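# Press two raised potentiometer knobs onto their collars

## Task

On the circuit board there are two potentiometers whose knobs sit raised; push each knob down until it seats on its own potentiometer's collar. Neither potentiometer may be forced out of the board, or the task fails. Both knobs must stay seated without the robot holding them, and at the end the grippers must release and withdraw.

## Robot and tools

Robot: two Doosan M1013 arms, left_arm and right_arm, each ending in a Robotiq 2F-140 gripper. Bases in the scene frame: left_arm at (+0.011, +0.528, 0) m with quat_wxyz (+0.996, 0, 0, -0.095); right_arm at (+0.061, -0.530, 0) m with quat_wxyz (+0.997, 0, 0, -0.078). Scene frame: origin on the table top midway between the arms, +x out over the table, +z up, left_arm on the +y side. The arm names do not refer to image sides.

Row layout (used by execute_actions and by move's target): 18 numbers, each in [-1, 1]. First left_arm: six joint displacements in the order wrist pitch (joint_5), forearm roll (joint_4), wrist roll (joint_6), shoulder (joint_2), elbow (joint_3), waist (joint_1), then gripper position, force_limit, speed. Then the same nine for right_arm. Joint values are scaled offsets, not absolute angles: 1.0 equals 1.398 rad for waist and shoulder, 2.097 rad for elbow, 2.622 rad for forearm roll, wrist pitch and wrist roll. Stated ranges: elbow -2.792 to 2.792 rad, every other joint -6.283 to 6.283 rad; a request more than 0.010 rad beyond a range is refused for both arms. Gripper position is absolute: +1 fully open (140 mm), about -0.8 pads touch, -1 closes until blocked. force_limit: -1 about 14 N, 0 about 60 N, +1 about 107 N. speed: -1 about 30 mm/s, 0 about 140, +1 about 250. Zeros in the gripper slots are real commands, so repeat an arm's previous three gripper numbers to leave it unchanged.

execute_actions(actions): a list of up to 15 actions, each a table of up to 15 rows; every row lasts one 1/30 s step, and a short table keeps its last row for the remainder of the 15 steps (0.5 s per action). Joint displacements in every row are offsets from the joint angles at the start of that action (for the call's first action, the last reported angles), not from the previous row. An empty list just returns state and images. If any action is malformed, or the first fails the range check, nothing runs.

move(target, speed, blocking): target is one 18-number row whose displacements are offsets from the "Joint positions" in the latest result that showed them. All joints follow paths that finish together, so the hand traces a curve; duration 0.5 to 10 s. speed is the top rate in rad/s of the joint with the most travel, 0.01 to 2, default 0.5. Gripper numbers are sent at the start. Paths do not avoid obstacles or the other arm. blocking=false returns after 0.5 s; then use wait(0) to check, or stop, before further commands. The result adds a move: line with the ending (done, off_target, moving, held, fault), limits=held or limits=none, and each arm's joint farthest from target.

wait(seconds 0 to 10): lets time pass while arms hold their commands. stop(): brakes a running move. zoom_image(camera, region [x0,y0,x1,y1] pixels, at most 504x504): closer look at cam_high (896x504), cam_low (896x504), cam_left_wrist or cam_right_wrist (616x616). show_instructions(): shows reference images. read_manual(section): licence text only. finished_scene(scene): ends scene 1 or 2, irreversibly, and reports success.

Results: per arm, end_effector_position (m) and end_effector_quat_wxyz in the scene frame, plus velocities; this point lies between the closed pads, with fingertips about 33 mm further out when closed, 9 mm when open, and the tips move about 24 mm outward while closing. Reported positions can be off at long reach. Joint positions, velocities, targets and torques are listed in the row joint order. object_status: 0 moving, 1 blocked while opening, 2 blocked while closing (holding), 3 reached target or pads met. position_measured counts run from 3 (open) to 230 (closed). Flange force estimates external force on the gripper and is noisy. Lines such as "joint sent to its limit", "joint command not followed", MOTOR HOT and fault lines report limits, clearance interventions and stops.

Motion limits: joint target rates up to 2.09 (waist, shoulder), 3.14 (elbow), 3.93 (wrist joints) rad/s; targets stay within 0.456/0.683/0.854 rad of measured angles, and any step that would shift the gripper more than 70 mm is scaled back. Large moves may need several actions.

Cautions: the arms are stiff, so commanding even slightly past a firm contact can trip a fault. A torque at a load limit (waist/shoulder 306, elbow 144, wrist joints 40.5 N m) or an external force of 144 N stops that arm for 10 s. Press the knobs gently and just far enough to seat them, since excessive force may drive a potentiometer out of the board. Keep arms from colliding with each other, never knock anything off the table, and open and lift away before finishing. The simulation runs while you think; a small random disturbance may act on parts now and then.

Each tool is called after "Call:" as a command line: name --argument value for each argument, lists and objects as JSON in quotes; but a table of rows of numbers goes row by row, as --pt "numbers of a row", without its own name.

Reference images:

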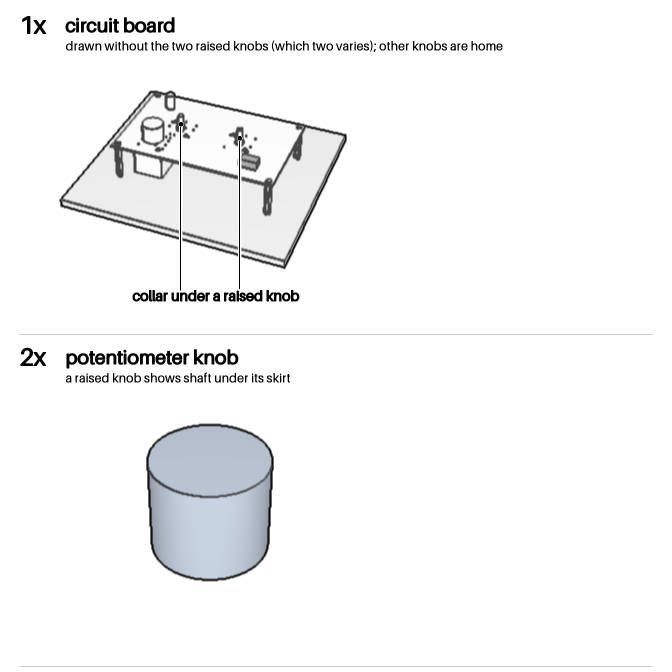

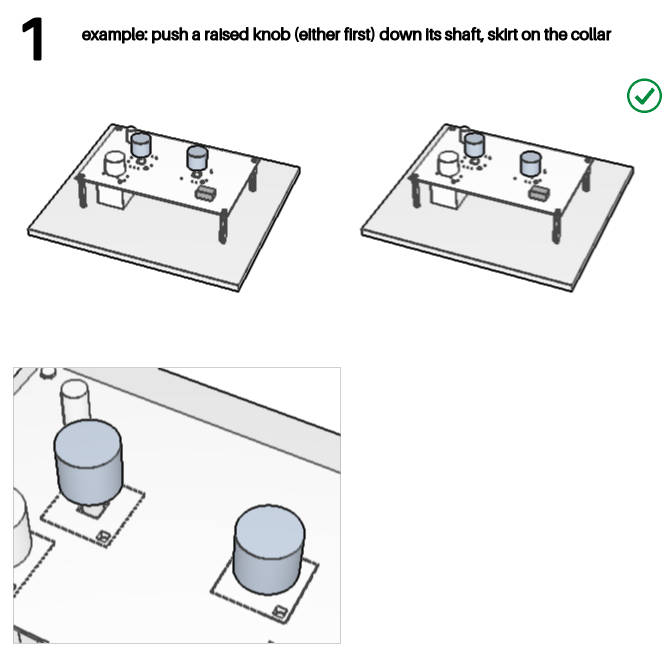

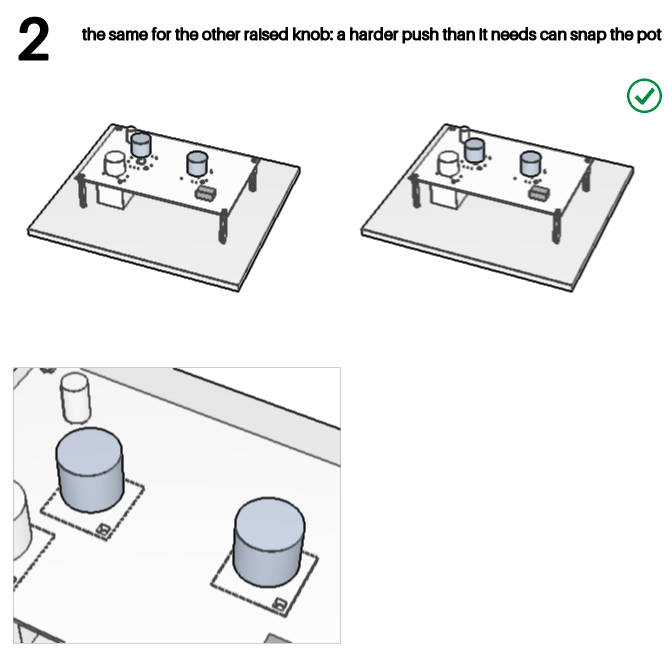

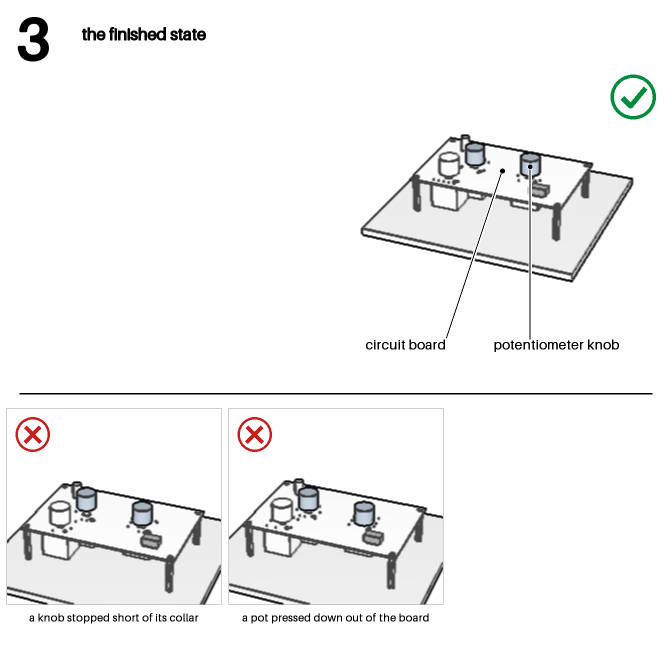

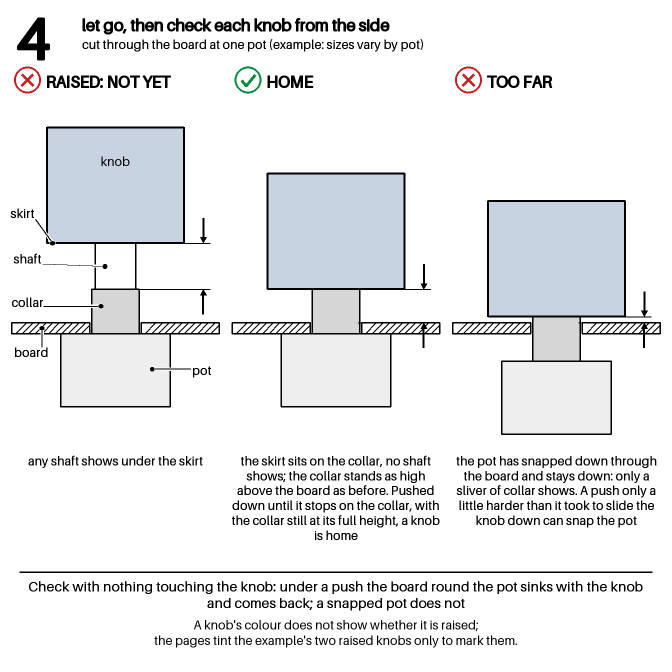

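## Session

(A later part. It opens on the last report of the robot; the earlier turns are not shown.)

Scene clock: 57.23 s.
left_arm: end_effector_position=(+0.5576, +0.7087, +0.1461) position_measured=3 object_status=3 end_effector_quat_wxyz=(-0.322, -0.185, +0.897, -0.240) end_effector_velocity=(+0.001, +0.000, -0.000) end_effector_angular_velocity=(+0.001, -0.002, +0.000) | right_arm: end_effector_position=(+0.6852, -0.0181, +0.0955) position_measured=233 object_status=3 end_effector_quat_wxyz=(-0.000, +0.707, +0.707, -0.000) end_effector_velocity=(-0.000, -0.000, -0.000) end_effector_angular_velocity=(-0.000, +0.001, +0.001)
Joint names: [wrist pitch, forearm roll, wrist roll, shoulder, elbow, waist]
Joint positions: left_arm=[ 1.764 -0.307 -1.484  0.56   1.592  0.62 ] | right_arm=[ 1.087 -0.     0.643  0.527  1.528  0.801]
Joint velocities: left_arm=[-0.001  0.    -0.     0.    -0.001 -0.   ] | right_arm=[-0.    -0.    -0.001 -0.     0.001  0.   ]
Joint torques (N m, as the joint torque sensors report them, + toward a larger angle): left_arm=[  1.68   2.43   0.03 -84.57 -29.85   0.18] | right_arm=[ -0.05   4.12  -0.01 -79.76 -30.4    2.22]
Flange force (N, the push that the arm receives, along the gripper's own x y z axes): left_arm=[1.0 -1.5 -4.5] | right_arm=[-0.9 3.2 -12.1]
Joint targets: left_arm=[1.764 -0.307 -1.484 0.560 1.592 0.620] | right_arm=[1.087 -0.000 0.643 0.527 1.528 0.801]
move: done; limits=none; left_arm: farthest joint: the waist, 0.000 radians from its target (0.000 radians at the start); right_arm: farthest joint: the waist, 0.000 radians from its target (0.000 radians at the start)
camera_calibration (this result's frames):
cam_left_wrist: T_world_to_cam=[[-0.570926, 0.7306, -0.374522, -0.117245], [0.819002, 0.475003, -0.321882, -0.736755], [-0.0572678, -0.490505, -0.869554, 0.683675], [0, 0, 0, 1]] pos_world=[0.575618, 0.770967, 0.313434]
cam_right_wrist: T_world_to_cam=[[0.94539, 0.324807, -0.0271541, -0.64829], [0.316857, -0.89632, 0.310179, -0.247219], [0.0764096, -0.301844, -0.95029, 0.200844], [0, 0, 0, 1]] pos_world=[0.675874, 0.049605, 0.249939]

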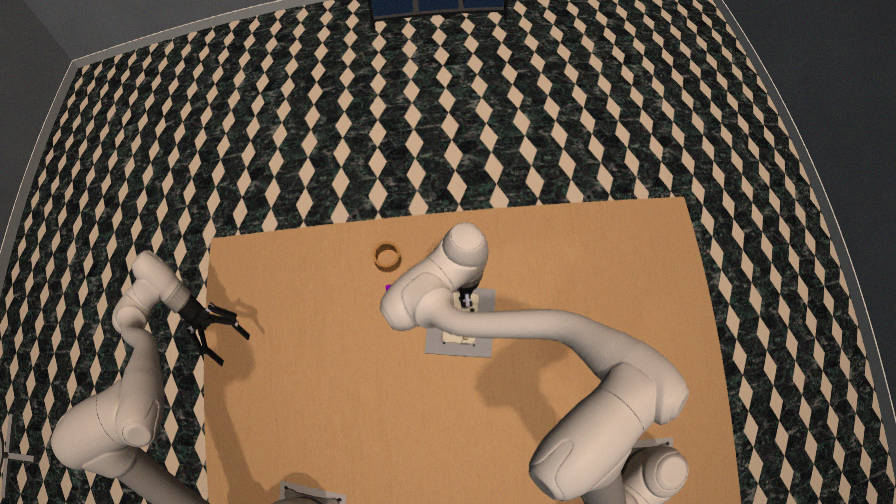

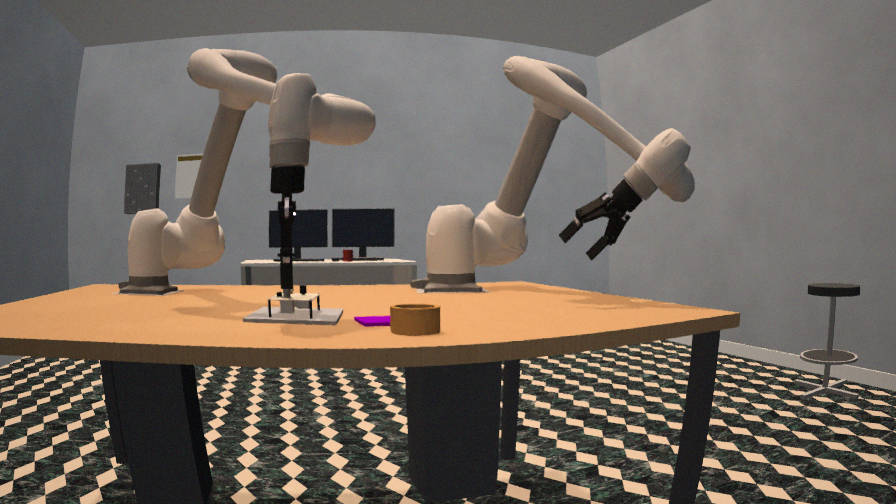

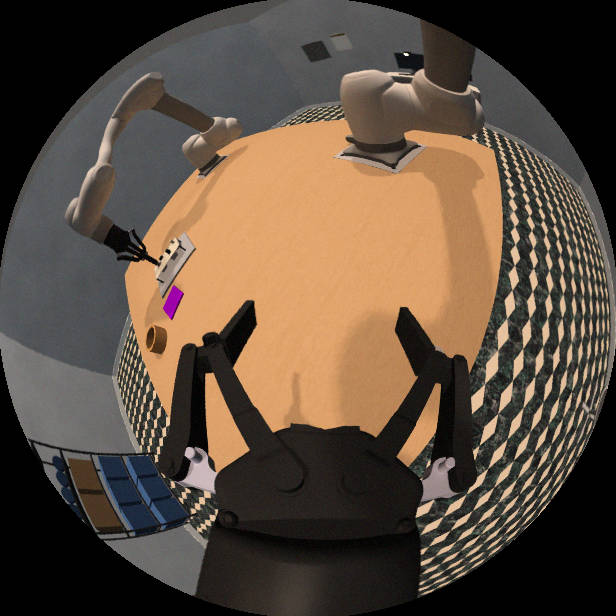

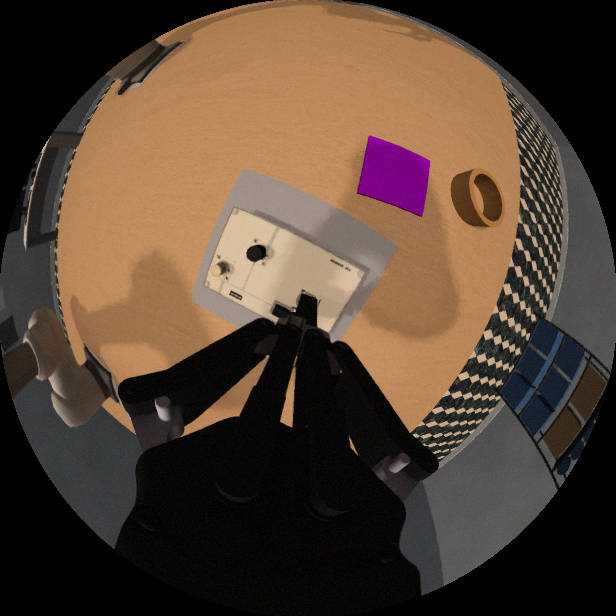

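Call:
move --target '[0,0,0,0,0,0,1,0,0, -0.00029522,0,0,0.0002637,0.00019333,0,-1,0,1]' --speed 0.01

Scene clock: 59.50 s.
left_arm: end_effector_position=(+0.5576, +0.7087, +0.1461) position_measured=3 object_status=3 end_effector_quat_wxyz=(-0.322, -0.185, +0.897, -0.240) end_effector_velocity=(-0.000, +0.000, +0.000) end_effector_angular_velocity=(-0.000, +0.000, +0.000) | right_arm: end_effector_position=(+0.6852, -0.0181, +0.0950) position_measured=233 object_status=3 end_effector_quat_wxyz=(-0.000, +0.707, +0.707, -0.000) end_effector_velocity=(-0.001, +0.000, -0.000) end_effector_angular_velocity=(+0.001, +0.001, -0.000)
Joint names: [wrist pitch, forearm roll, wrist roll, shoulder, elbow, waist]
Joint positions: left_arm=[ 1.764 -0.307 -1.484  0.56   1.592  0.62 ] | right_arm=[ 1.086 -0.     0.643  0.528  1.528  0.801]
Joint velocities: left_arm=[ 0. -0.  0. -0.  0.  0.] | right_arm=[-0.     0.001 -0.001 -0.     0.001  0.   ]
Joint torques (N m, as the joint torque sensors report them, + toward a larger angle): left_arm=[  1.82   2.4    0.12 -84.19 -29.61  -0.72] | right_arm=[  0.21   4.06   0.1  -81.77 -29.82   1.36]
Flange force (N, the push that the arm receives, along the gripper's own x y z axes): left_arm=[1.8 -0.5 -5.0] | right_arm=[2.3 5.6 -10.7]
Joint targets: left_arm=[1.764 -0.307 -1.484 0.560 1.592 0.620] | right_arm=[1.086 -0.000 0.643 0.528 1.528 0.801]
move: done; limits=none; left_arm: farthest joint: the waist, 0.000 radians from its target (0.000 radians at the start); right_arm: farthest joint: the waist, 0.000 radians from its target (0.000 radians at the start)
camera_calibration (this result's frames):
cam_left_wrist: T_world_to_cam=[[-0.570926, 0.7306, -0.374522, -0.117245], [0.819002, 0.475003, -0.321882, -0.736755], [-0.0572678, -0.490505, -0.869554, 0.683675], [0, 0, 0, 1]] pos_world=[0.575618, 0.770967, 0.313434]
cam_right_wrist: T_world_to_cam=[[0.94539, 0.324807, -0.0271541, -0.648299], [0.316857, -0.896321, 0.310179, -0.247068], [0.0764095, -0.301844, -0.95029, 0.200376], [0, 0, 0, 1]] pos_world=[0.675871, 0.0496026, 0.249446]

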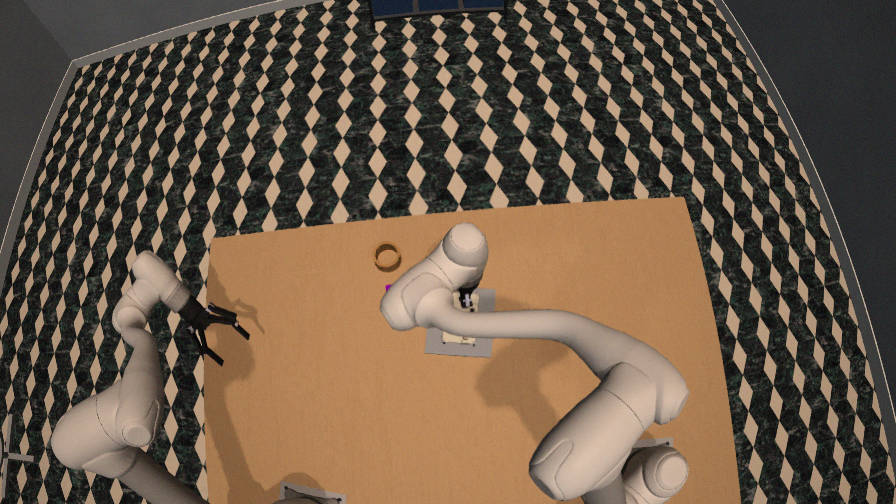

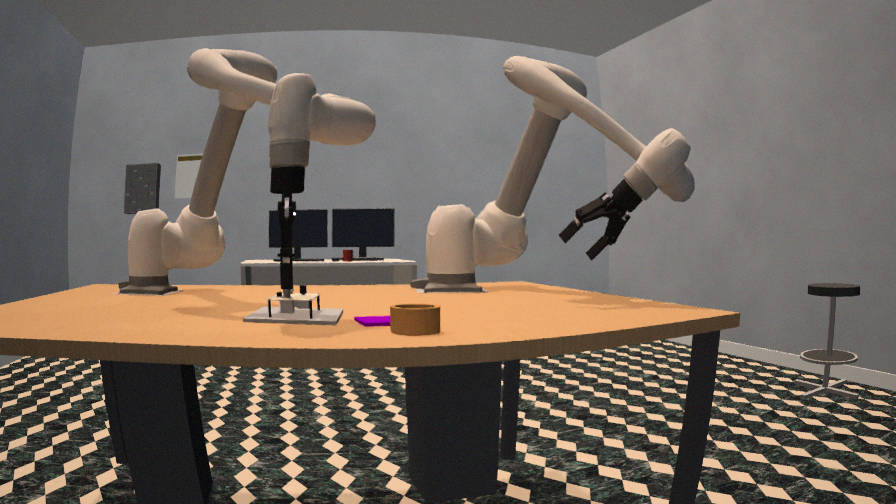

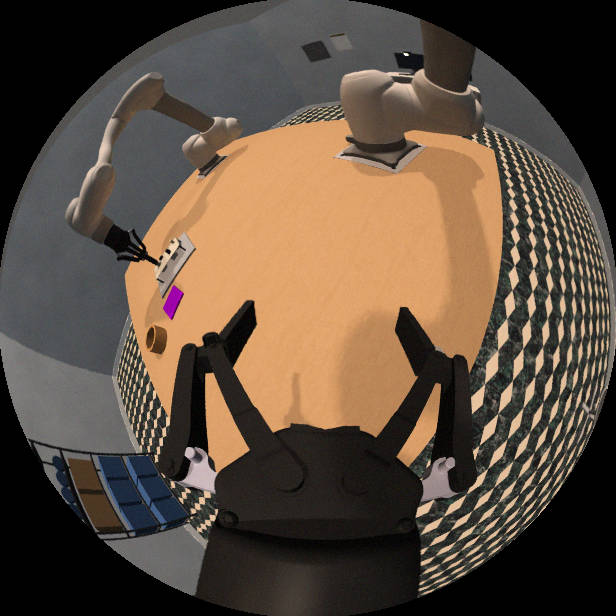

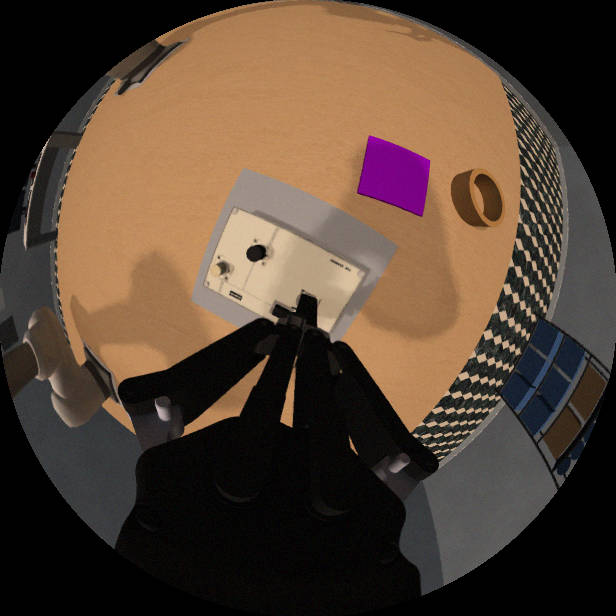

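Still flat. Continue with 0.4 mm.

Call:
move --target '[0,0,0,0,0,0,1,0,0, -0.00023617,0,0,0.00021096,0.00015466,0,-1,0,1]' --speed 0.01

Scene clock: 60.27 s.
left_arm: end_effector_position=(+0.5576, +0.7087, +0.1461) position_measured=3 object_status=3 end_effector_quat_wxyz=(-0.322, -0.185, +0.897, -0.240) end_effector_velocity=(+0.001, +0.000, +0.000) end_effector_angular_velocity=(+0.001, -0.002, -0.001) | right_arm: end_effector_position=(+0.6852, -0.0181, +0.0946) position_measured=233 object_status=3 end_effector_quat_wxyz=(-0.000, +0.707, +0.707, -0.000) end_effector_velocity=(+0.000, -0.000, +0.000) end_effector_angular_velocity=(-0.000, +0.000, +0.000)
Joint names: [wrist pitch, forearm roll, wrist roll, shoulder, elbow, waist]
Joint positions: left_arm=[ 1.764 -0.307 -1.484  0.56   1.592  0.62 ] | right_arm=[ 1.086 -0.     0.643  0.528  1.528  0.801]
Joint velocities: left_arm=[-0.     0.    -0.     0.    -0.002 -0.001] | right_arm=[ 0.001 -0.    -0.     0.    -0.     0.   ]
Joint torques (N m, as the joint torque sensors report them, + toward a larger angle): left_arm=[  1.73   2.34   0.14 -85.3  -29.6   -1.11] | right_arm=[  0.06   4.01  -0.12 -82.51 -30.03   4.68]
Flange force (N, the push that the arm receives, along the gripper's own x y z axes): left_arm=[0.1 0.1 -5.6] | right_arm=[-0.3 8.5 -10.2]
Joint targets: left_arm=[1.764 -0.307 -1.484 0.560 1.592 0.620] | right_arm=[1.085 -0.000 0.643 0.528 1.528 0.801]
move: done; limits=none; left_arm: farthest joint: the waist, 0.000 radians from its target (0.000 radians at the start); right_arm: farthest joint: the waist, 0.000 radians from its target (0.000 radians at the start)
camera_calibration (this result's frames):
cam_left_wrist: T_world_to_cam=[[-0.570926, 0.7306, -0.374523, -0.117245], [0.819002, 0.475003, -0.321882, -0.736755], [-0.0572678, -0.490505, -0.869554, 0.683675], [0, 0, 0, 1]] pos_world=[0.575618, 0.770967, 0.313434]
cam_right_wrist: T_world_to_cam=[[0.94539, 0.324807, -0.0271539, -0.648307], [0.316857, -0.89632, 0.310179, -0.246946], [0.0764098, -0.301844, -0.95029, 0.200001], [0, 0, 0, 1]] pos_world=[0.675868, 0.0496006, 0.249052]

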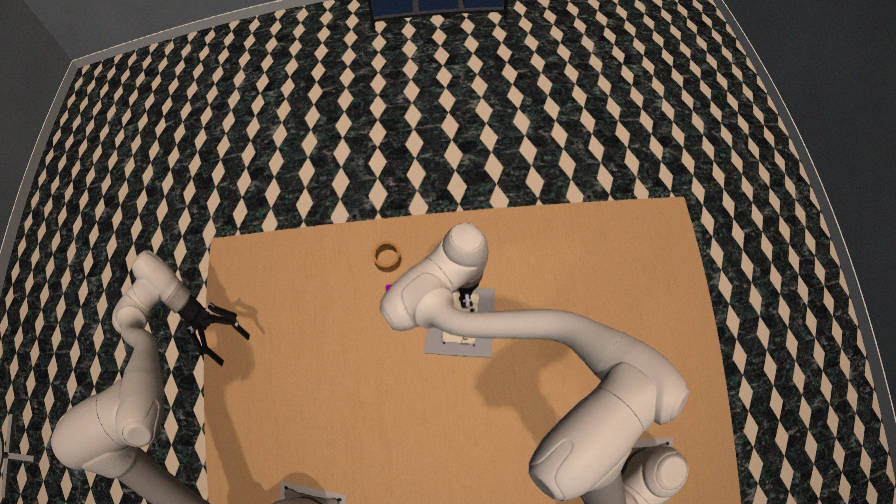

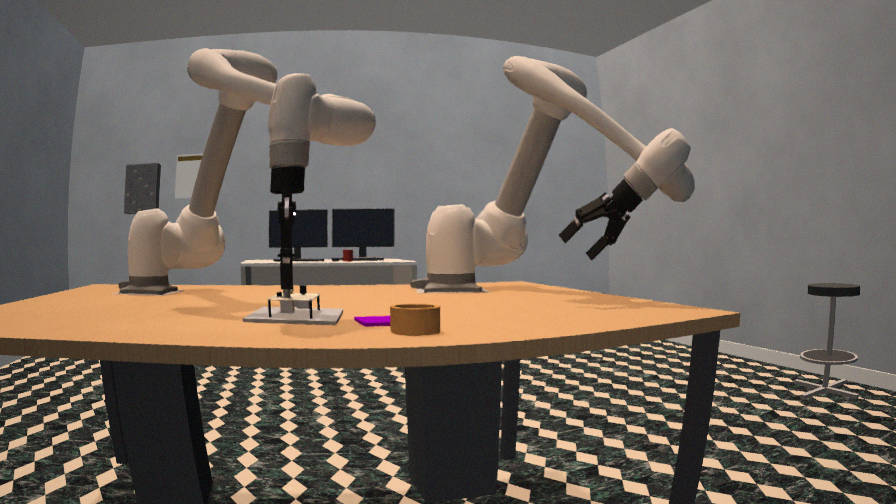

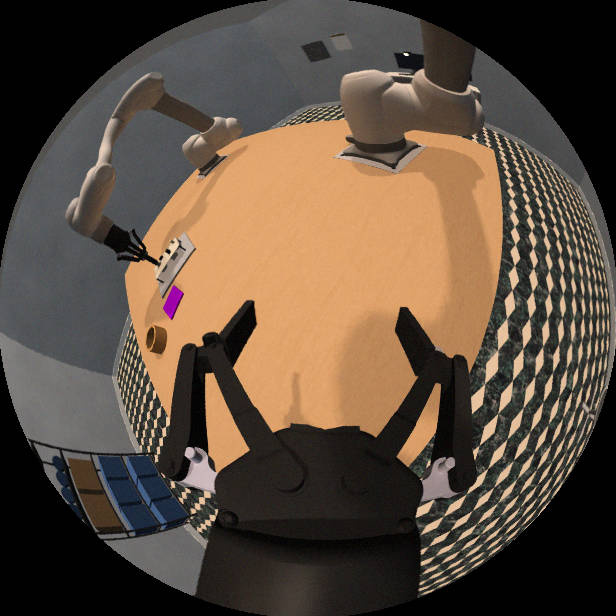

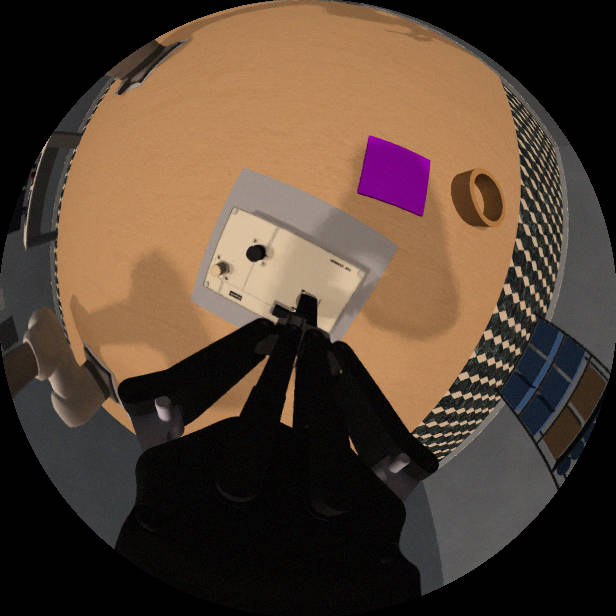

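Call:
move --target '[0,0,0,0,0,0,1,0,0, -0.00017713,0,0,0.00015822,0.000116,0,-1,0,1]' --speed 0.01

Scene clock: 61.07 s.
left_arm: end_effector_position=(+0.5576, +0.7087, +0.1461) position_measured=3 object_status=3 end_effector_quat_wxyz=(-0.322, -0.185, +0.897, -0.240) end_effector_velocity=(+0.000, +0.000, +0.001) end_effector_angular_velocity=(+0.000, -0.001, -0.000) | right_arm: end_effector_position=(+0.6852, -0.0181, +0.0943) position_measured=233 object_status=3 end_effector_quat_wxyz=(-0.000, +0.707, +0.707, -0.000) end_effector_velocity=(+0.000, +0.001, +0.000) end_effector_angular_velocity=(+0.001, -0.000, -0.000)
Joint names: [wrist pitch, forearm roll, wrist roll, shoulder, elbow, waist]
Joint positions: left_arm=[ 1.764 -0.307 -1.484  0.56   1.592  0.62 ] | right_arm=[ 1.085 -0.     0.643  0.528  1.529  0.801]
Joint velocities: left_arm=[ 0.001  0.     0.    -0.001 -0.001  0.   ] | right_arm=[-0.     0.001 -0.     0.    -0.001  0.   ]
Joint torques (N m, as the joint torque sensors report them, + toward a larger angle): left_arm=[  1.71   2.32   0.03 -85.   -29.54  -0.23] | right_arm=[  0.09   3.94   0.05 -80.75 -30.27   3.13]
Flange force (N, the push that the arm receives, along the gripper's own x y z axes): left_arm=[0.6 -0.8 -5.7] | right_arm=[-1.0 5.0 -11.3]
Joint targets: left_arm=[1.764 -0.307 -1.484 0.560 1.592 0.620] | right_arm=[1.085 -0.000 0.643 0.528 1.529 0.801]
move: done; limits=none; left_arm: farthest joint: the waist, 0.000 radians from its target (0.000 radians at the start); right_arm: farthest joint: the waist, 0.000 radians from its target (0.000 radians at the start)
camera_calibration (this result's frames):
cam_left_wrist: T_world_to_cam=[[-0.570926, 0.7306, -0.374522, -0.117245], [0.819002, 0.475003, -0.321882, -0.736755], [-0.057268, -0.490505, -0.869554, 0.683675], [0, 0, 0, 1]] pos_world=[0.575618, 0.770967, 0.313434]
cam_right_wrist: T_world_to_cam=[[0.94539, 0.324807, -0.0271537, -0.648312], [0.316857, -0.896321, 0.310179, -0.246855], [0.0764099, -0.301844, -0.95029, 0.199719], [0, 0, 0, 1]] pos_world=[0.675866, 0.049599, 0.248757]

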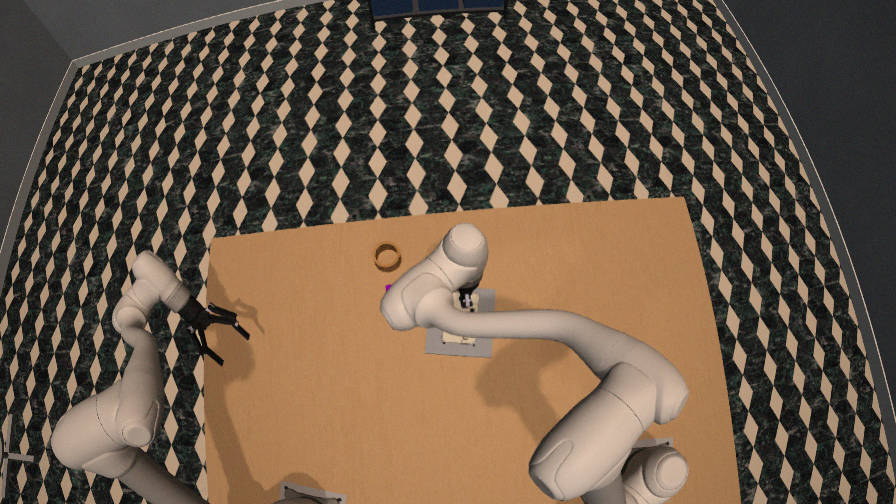

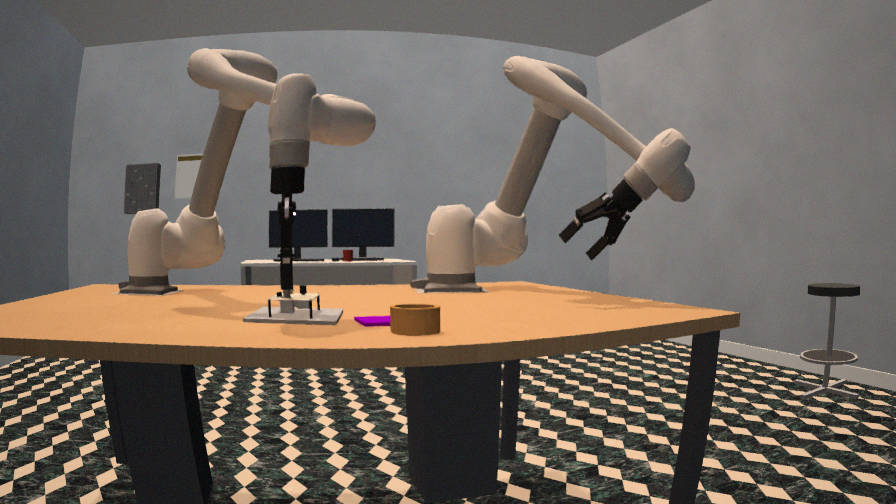

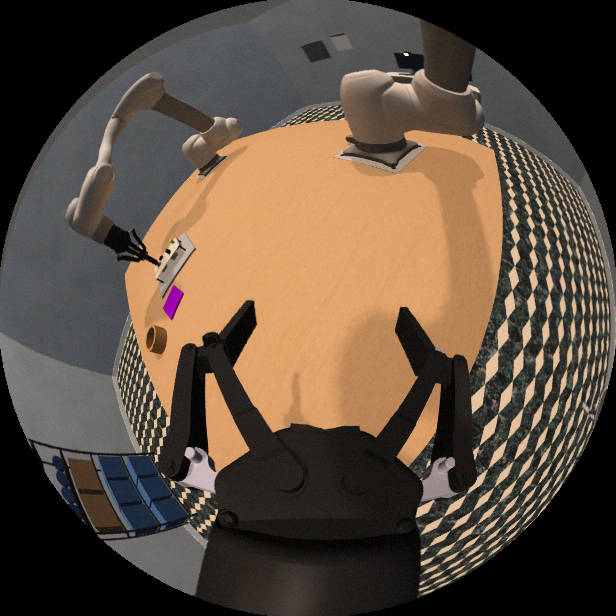

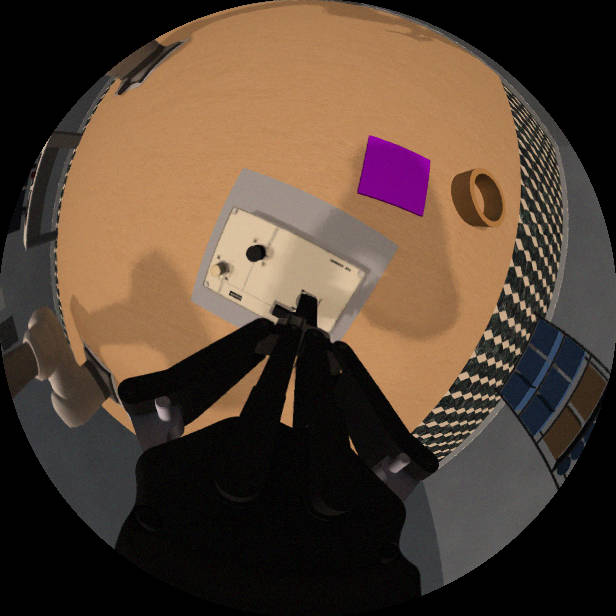

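Call:
move --target '[0,0,0,0,0,0,1,0,0, -0.00017713,0,0,0.00015822,0.000116,0,-1,0,1]' --speed 0.01

Call:
zoom_image --camera "cam_low" --region '[266, 275, 316, 305]'

Scene clock: 61.87 s.
left_arm: end_effector_position=(+0.5576, +0.7087, +0.1461) position_measured=3 object_status=3 end_effector_quat_wxyz=(-0.322, -0.185, +0.897, -0.240) end_effector_velocity=(+0.000, -0.000, -0.000) end_effector_angular_velocity=(+0.000, -0.001, -0.001) | right_arm: end_effector_position=(+0.6852, -0.0181, +0.0940) position_measured=233 object_status=3 end_effector_quat_wxyz=(-0.000, +0.707, +0.707, -0.000) end_effector_velocity=(-0.000, -0.000, -0.000) end_effector_angular_velocity=(-0.000, +0.000, -0.000)
Joint names: [wrist pitch, forearm roll, wrist roll, shoulder, elbow, waist]
Joint positions: left_arm=[ 1.764 -0.307 -1.484  0.56   1.592  0.62 ] | right_arm=[ 1.085 -0.     0.643  0.528  1.529  0.801]
Joint velocities: left_arm=[-0.001  0.     0.    -0.     0.001 -0.001] | right_arm=[-0. -0.  0.  0.  0. -0.]
Joint torques (N m, as the joint torque sensors report them, + toward a larger angle): left_arm=[  1.69   2.52  -0.01 -84.77 -29.16  -0.33] | right_arm=[  0.51   3.99  -0.12 -82.04 -29.5    4.97]
Flange force (N, the push that the arm receives, along the gripper's own x y z axes): left_arm=[0.1 -1.2 -5.8] | right_arm=[-0.6 8.7 -10.1]
Joint targets: left_arm=[1.764 -0.307 -1.484 0.560 1.592 0.620] | right_arm=[1.085 -0.000 0.643 0.528 1.529 0.801]
move: done; limits=none; left_arm: farthest joint: the waist, 0.000 radians from its target (0.000 radians at the start); right_arm: farthest joint: the waist, 0.000 radians from its target (0.000 radians at the start)
camera_calibration (this result's frames):
cam_left_wrist: T_world_to_cam=[[-0.570926, 0.7306, -0.374522, -0.117245], [0.819002, 0.475003, -0.321882, -0.736755], [-0.0572679, -0.490505, -0.869554, 0.683676], [0, 0, 0, 1]] pos_world=[0.575618, 0.770967, 0.313434]
cam_right_wrist: T_world_to_cam=[[0.94539, 0.324807, -0.0271535, -0.648318], [0.316857, -0.896321, 0.310179, -0.246765], [0.0764101, -0.301844, -0.95029, 0.199438], [0, 0, 0, 1]] pos_world=[0.675864, 0.0495973, 0.248461]

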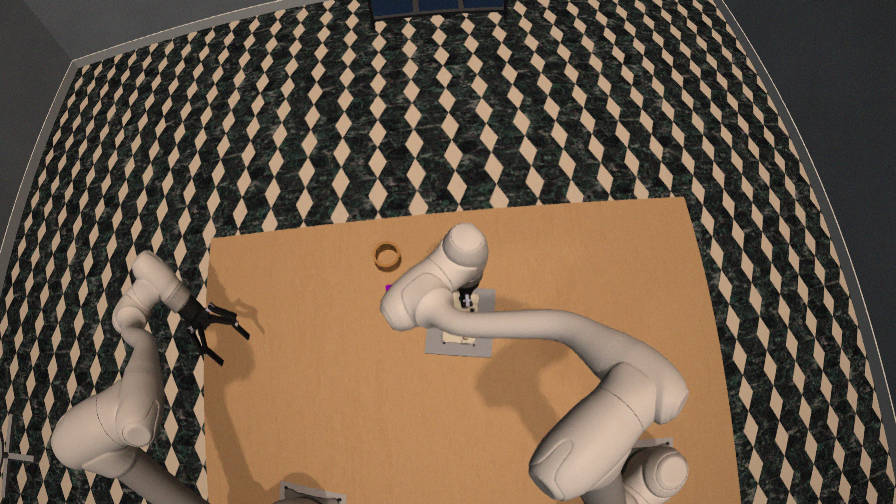

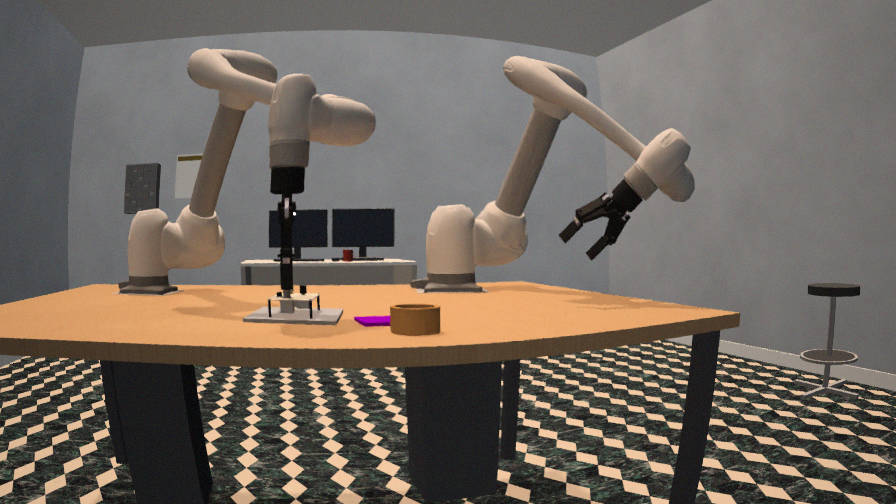

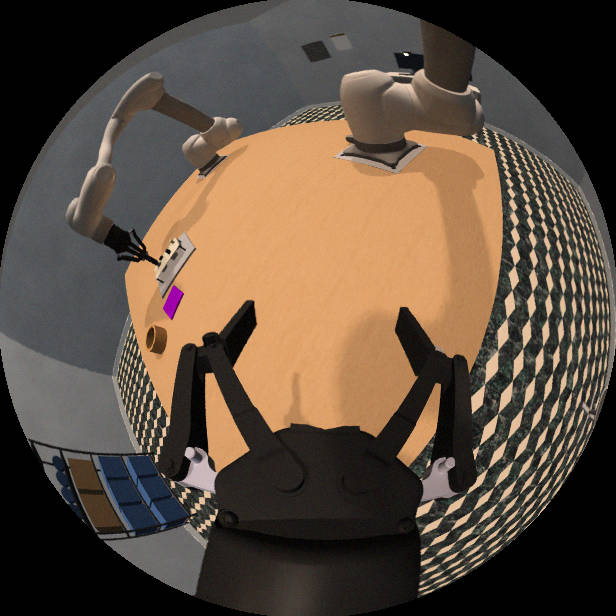

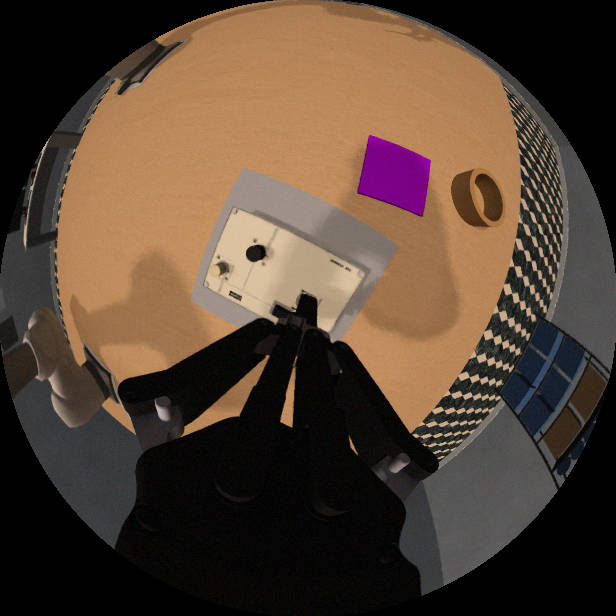

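Region (266, 275, 316, 305) of cam_low's 896x504 image, scaled by 10.080, with more detail than that image has; it fills the top 302 rows of this view, and the rest is white.

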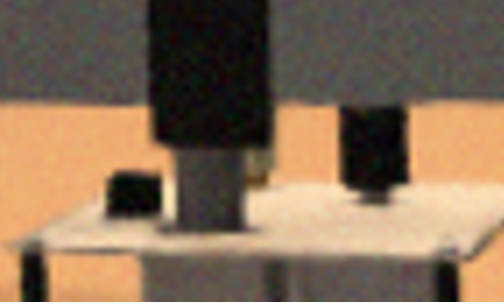

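Call:
move --target '[0,0,0,0,0,0,1,0,0, -0.00017713,0,0,0.00015822,0.000116,0,-1,0,1]' --speed 0.01

Scene clock: 62.70 s.
left_arm: end_effector_position=(+0.5576, +0.7087, +0.1461) position_measured=3 object_status=3 end_effector_quat_wxyz=(-0.322, -0.185, +0.897, -0.240) end_effector_velocity=(+0.000, +0.000, +0.001) end_effector_angular_velocity=(+0.001, -0.002, -0.000) | right_arm: end_effector_position=(+0.6852, -0.0181, +0.0937) position_measured=233 object_status=3 end_effector_quat_wxyz=(-0.000, +0.707, +0.707, -0.000) end_effector_velocity=(+0.000, +0.000, +0.000) end_effector_angular_velocity=(-0.000, -0.001, +0.000)
Joint names: [wrist pitch, forearm roll, wrist roll, shoulder, elbow, waist]
Joint positions: left_arm=[ 1.764 -0.307 -1.484  0.56   1.592  0.62 ] | right_arm=[ 1.084 -0.     0.643  0.529  1.529  0.801]
Joint velocities: left_arm=[-0.     0.     0.    -0.001 -0.001 -0.   ] | right_arm=[ 0.    -0.001  0.     0.    -0.001  0.   ]
Joint torques (N m, as the joint torque sensors report them, + toward a larger angle): left_arm=[  1.77   2.24   0.04 -84.95 -29.87  -0.22] | right_arm=[  0.16   3.81   0.29 -78.26 -30.44   1.95]
Flange force (N, the push that the arm receives, along the gripper's own x y z axes): left_arm=[0.9 -0.6 -4.6] | right_arm=[-2.6 1.2 -12.9]
Joint targets: left_arm=[1.764 -0.307 -1.484 0.560 1.592 0.620] | right_arm=[1.084 -0.000 0.643 0.529 1.529 0.801]
move: done; limits=none; left_arm: farthest joint: the waist, 0.000 radians from its target (0.000 radians at the start); right_arm: farthest joint: the waist, 0.000 radians from its target (0.000 radians at the start)
camera_calibration (this result's frames):
cam_right_wrist: T_world_to_cam=[[0.94539, 0.324807, -0.0271498, -0.648324], [0.316856, -0.896321, 0.310178, -0.246674], [0.0764132, -0.301842, -0.950291, 0.199158], [0, 0, 0, 1]] pos_world=[0.675862, 0.0495959, 0.248168]

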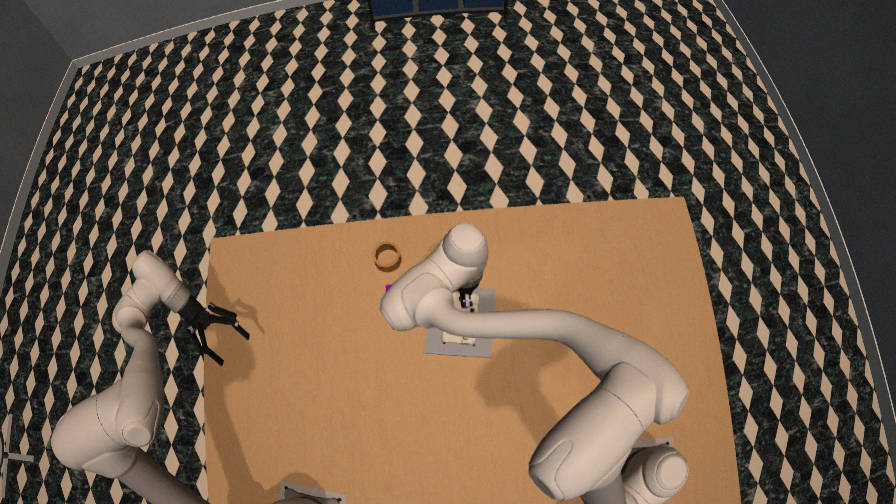

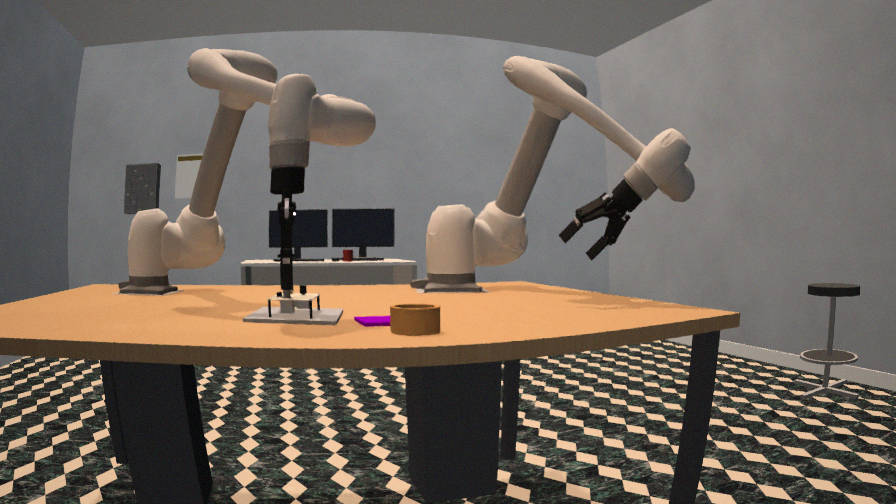

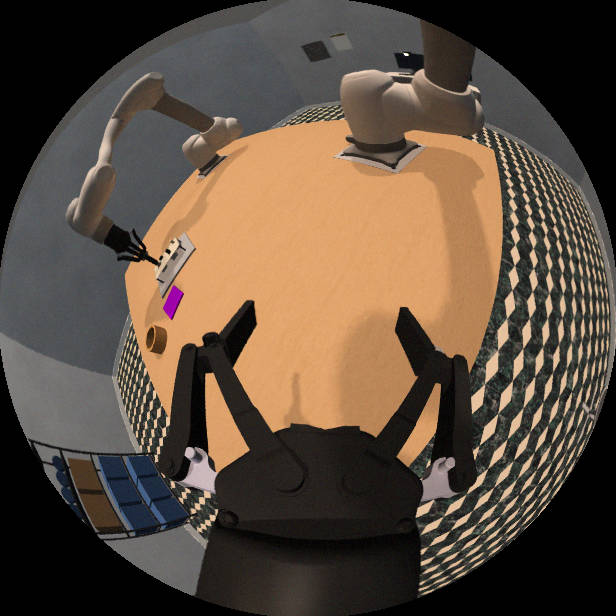

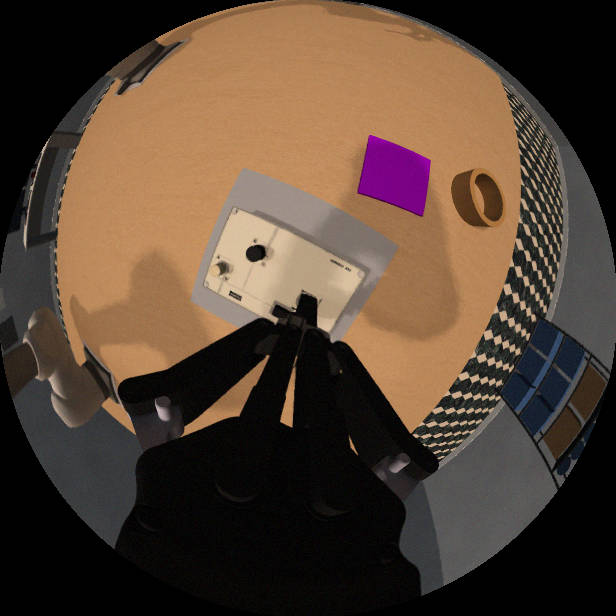

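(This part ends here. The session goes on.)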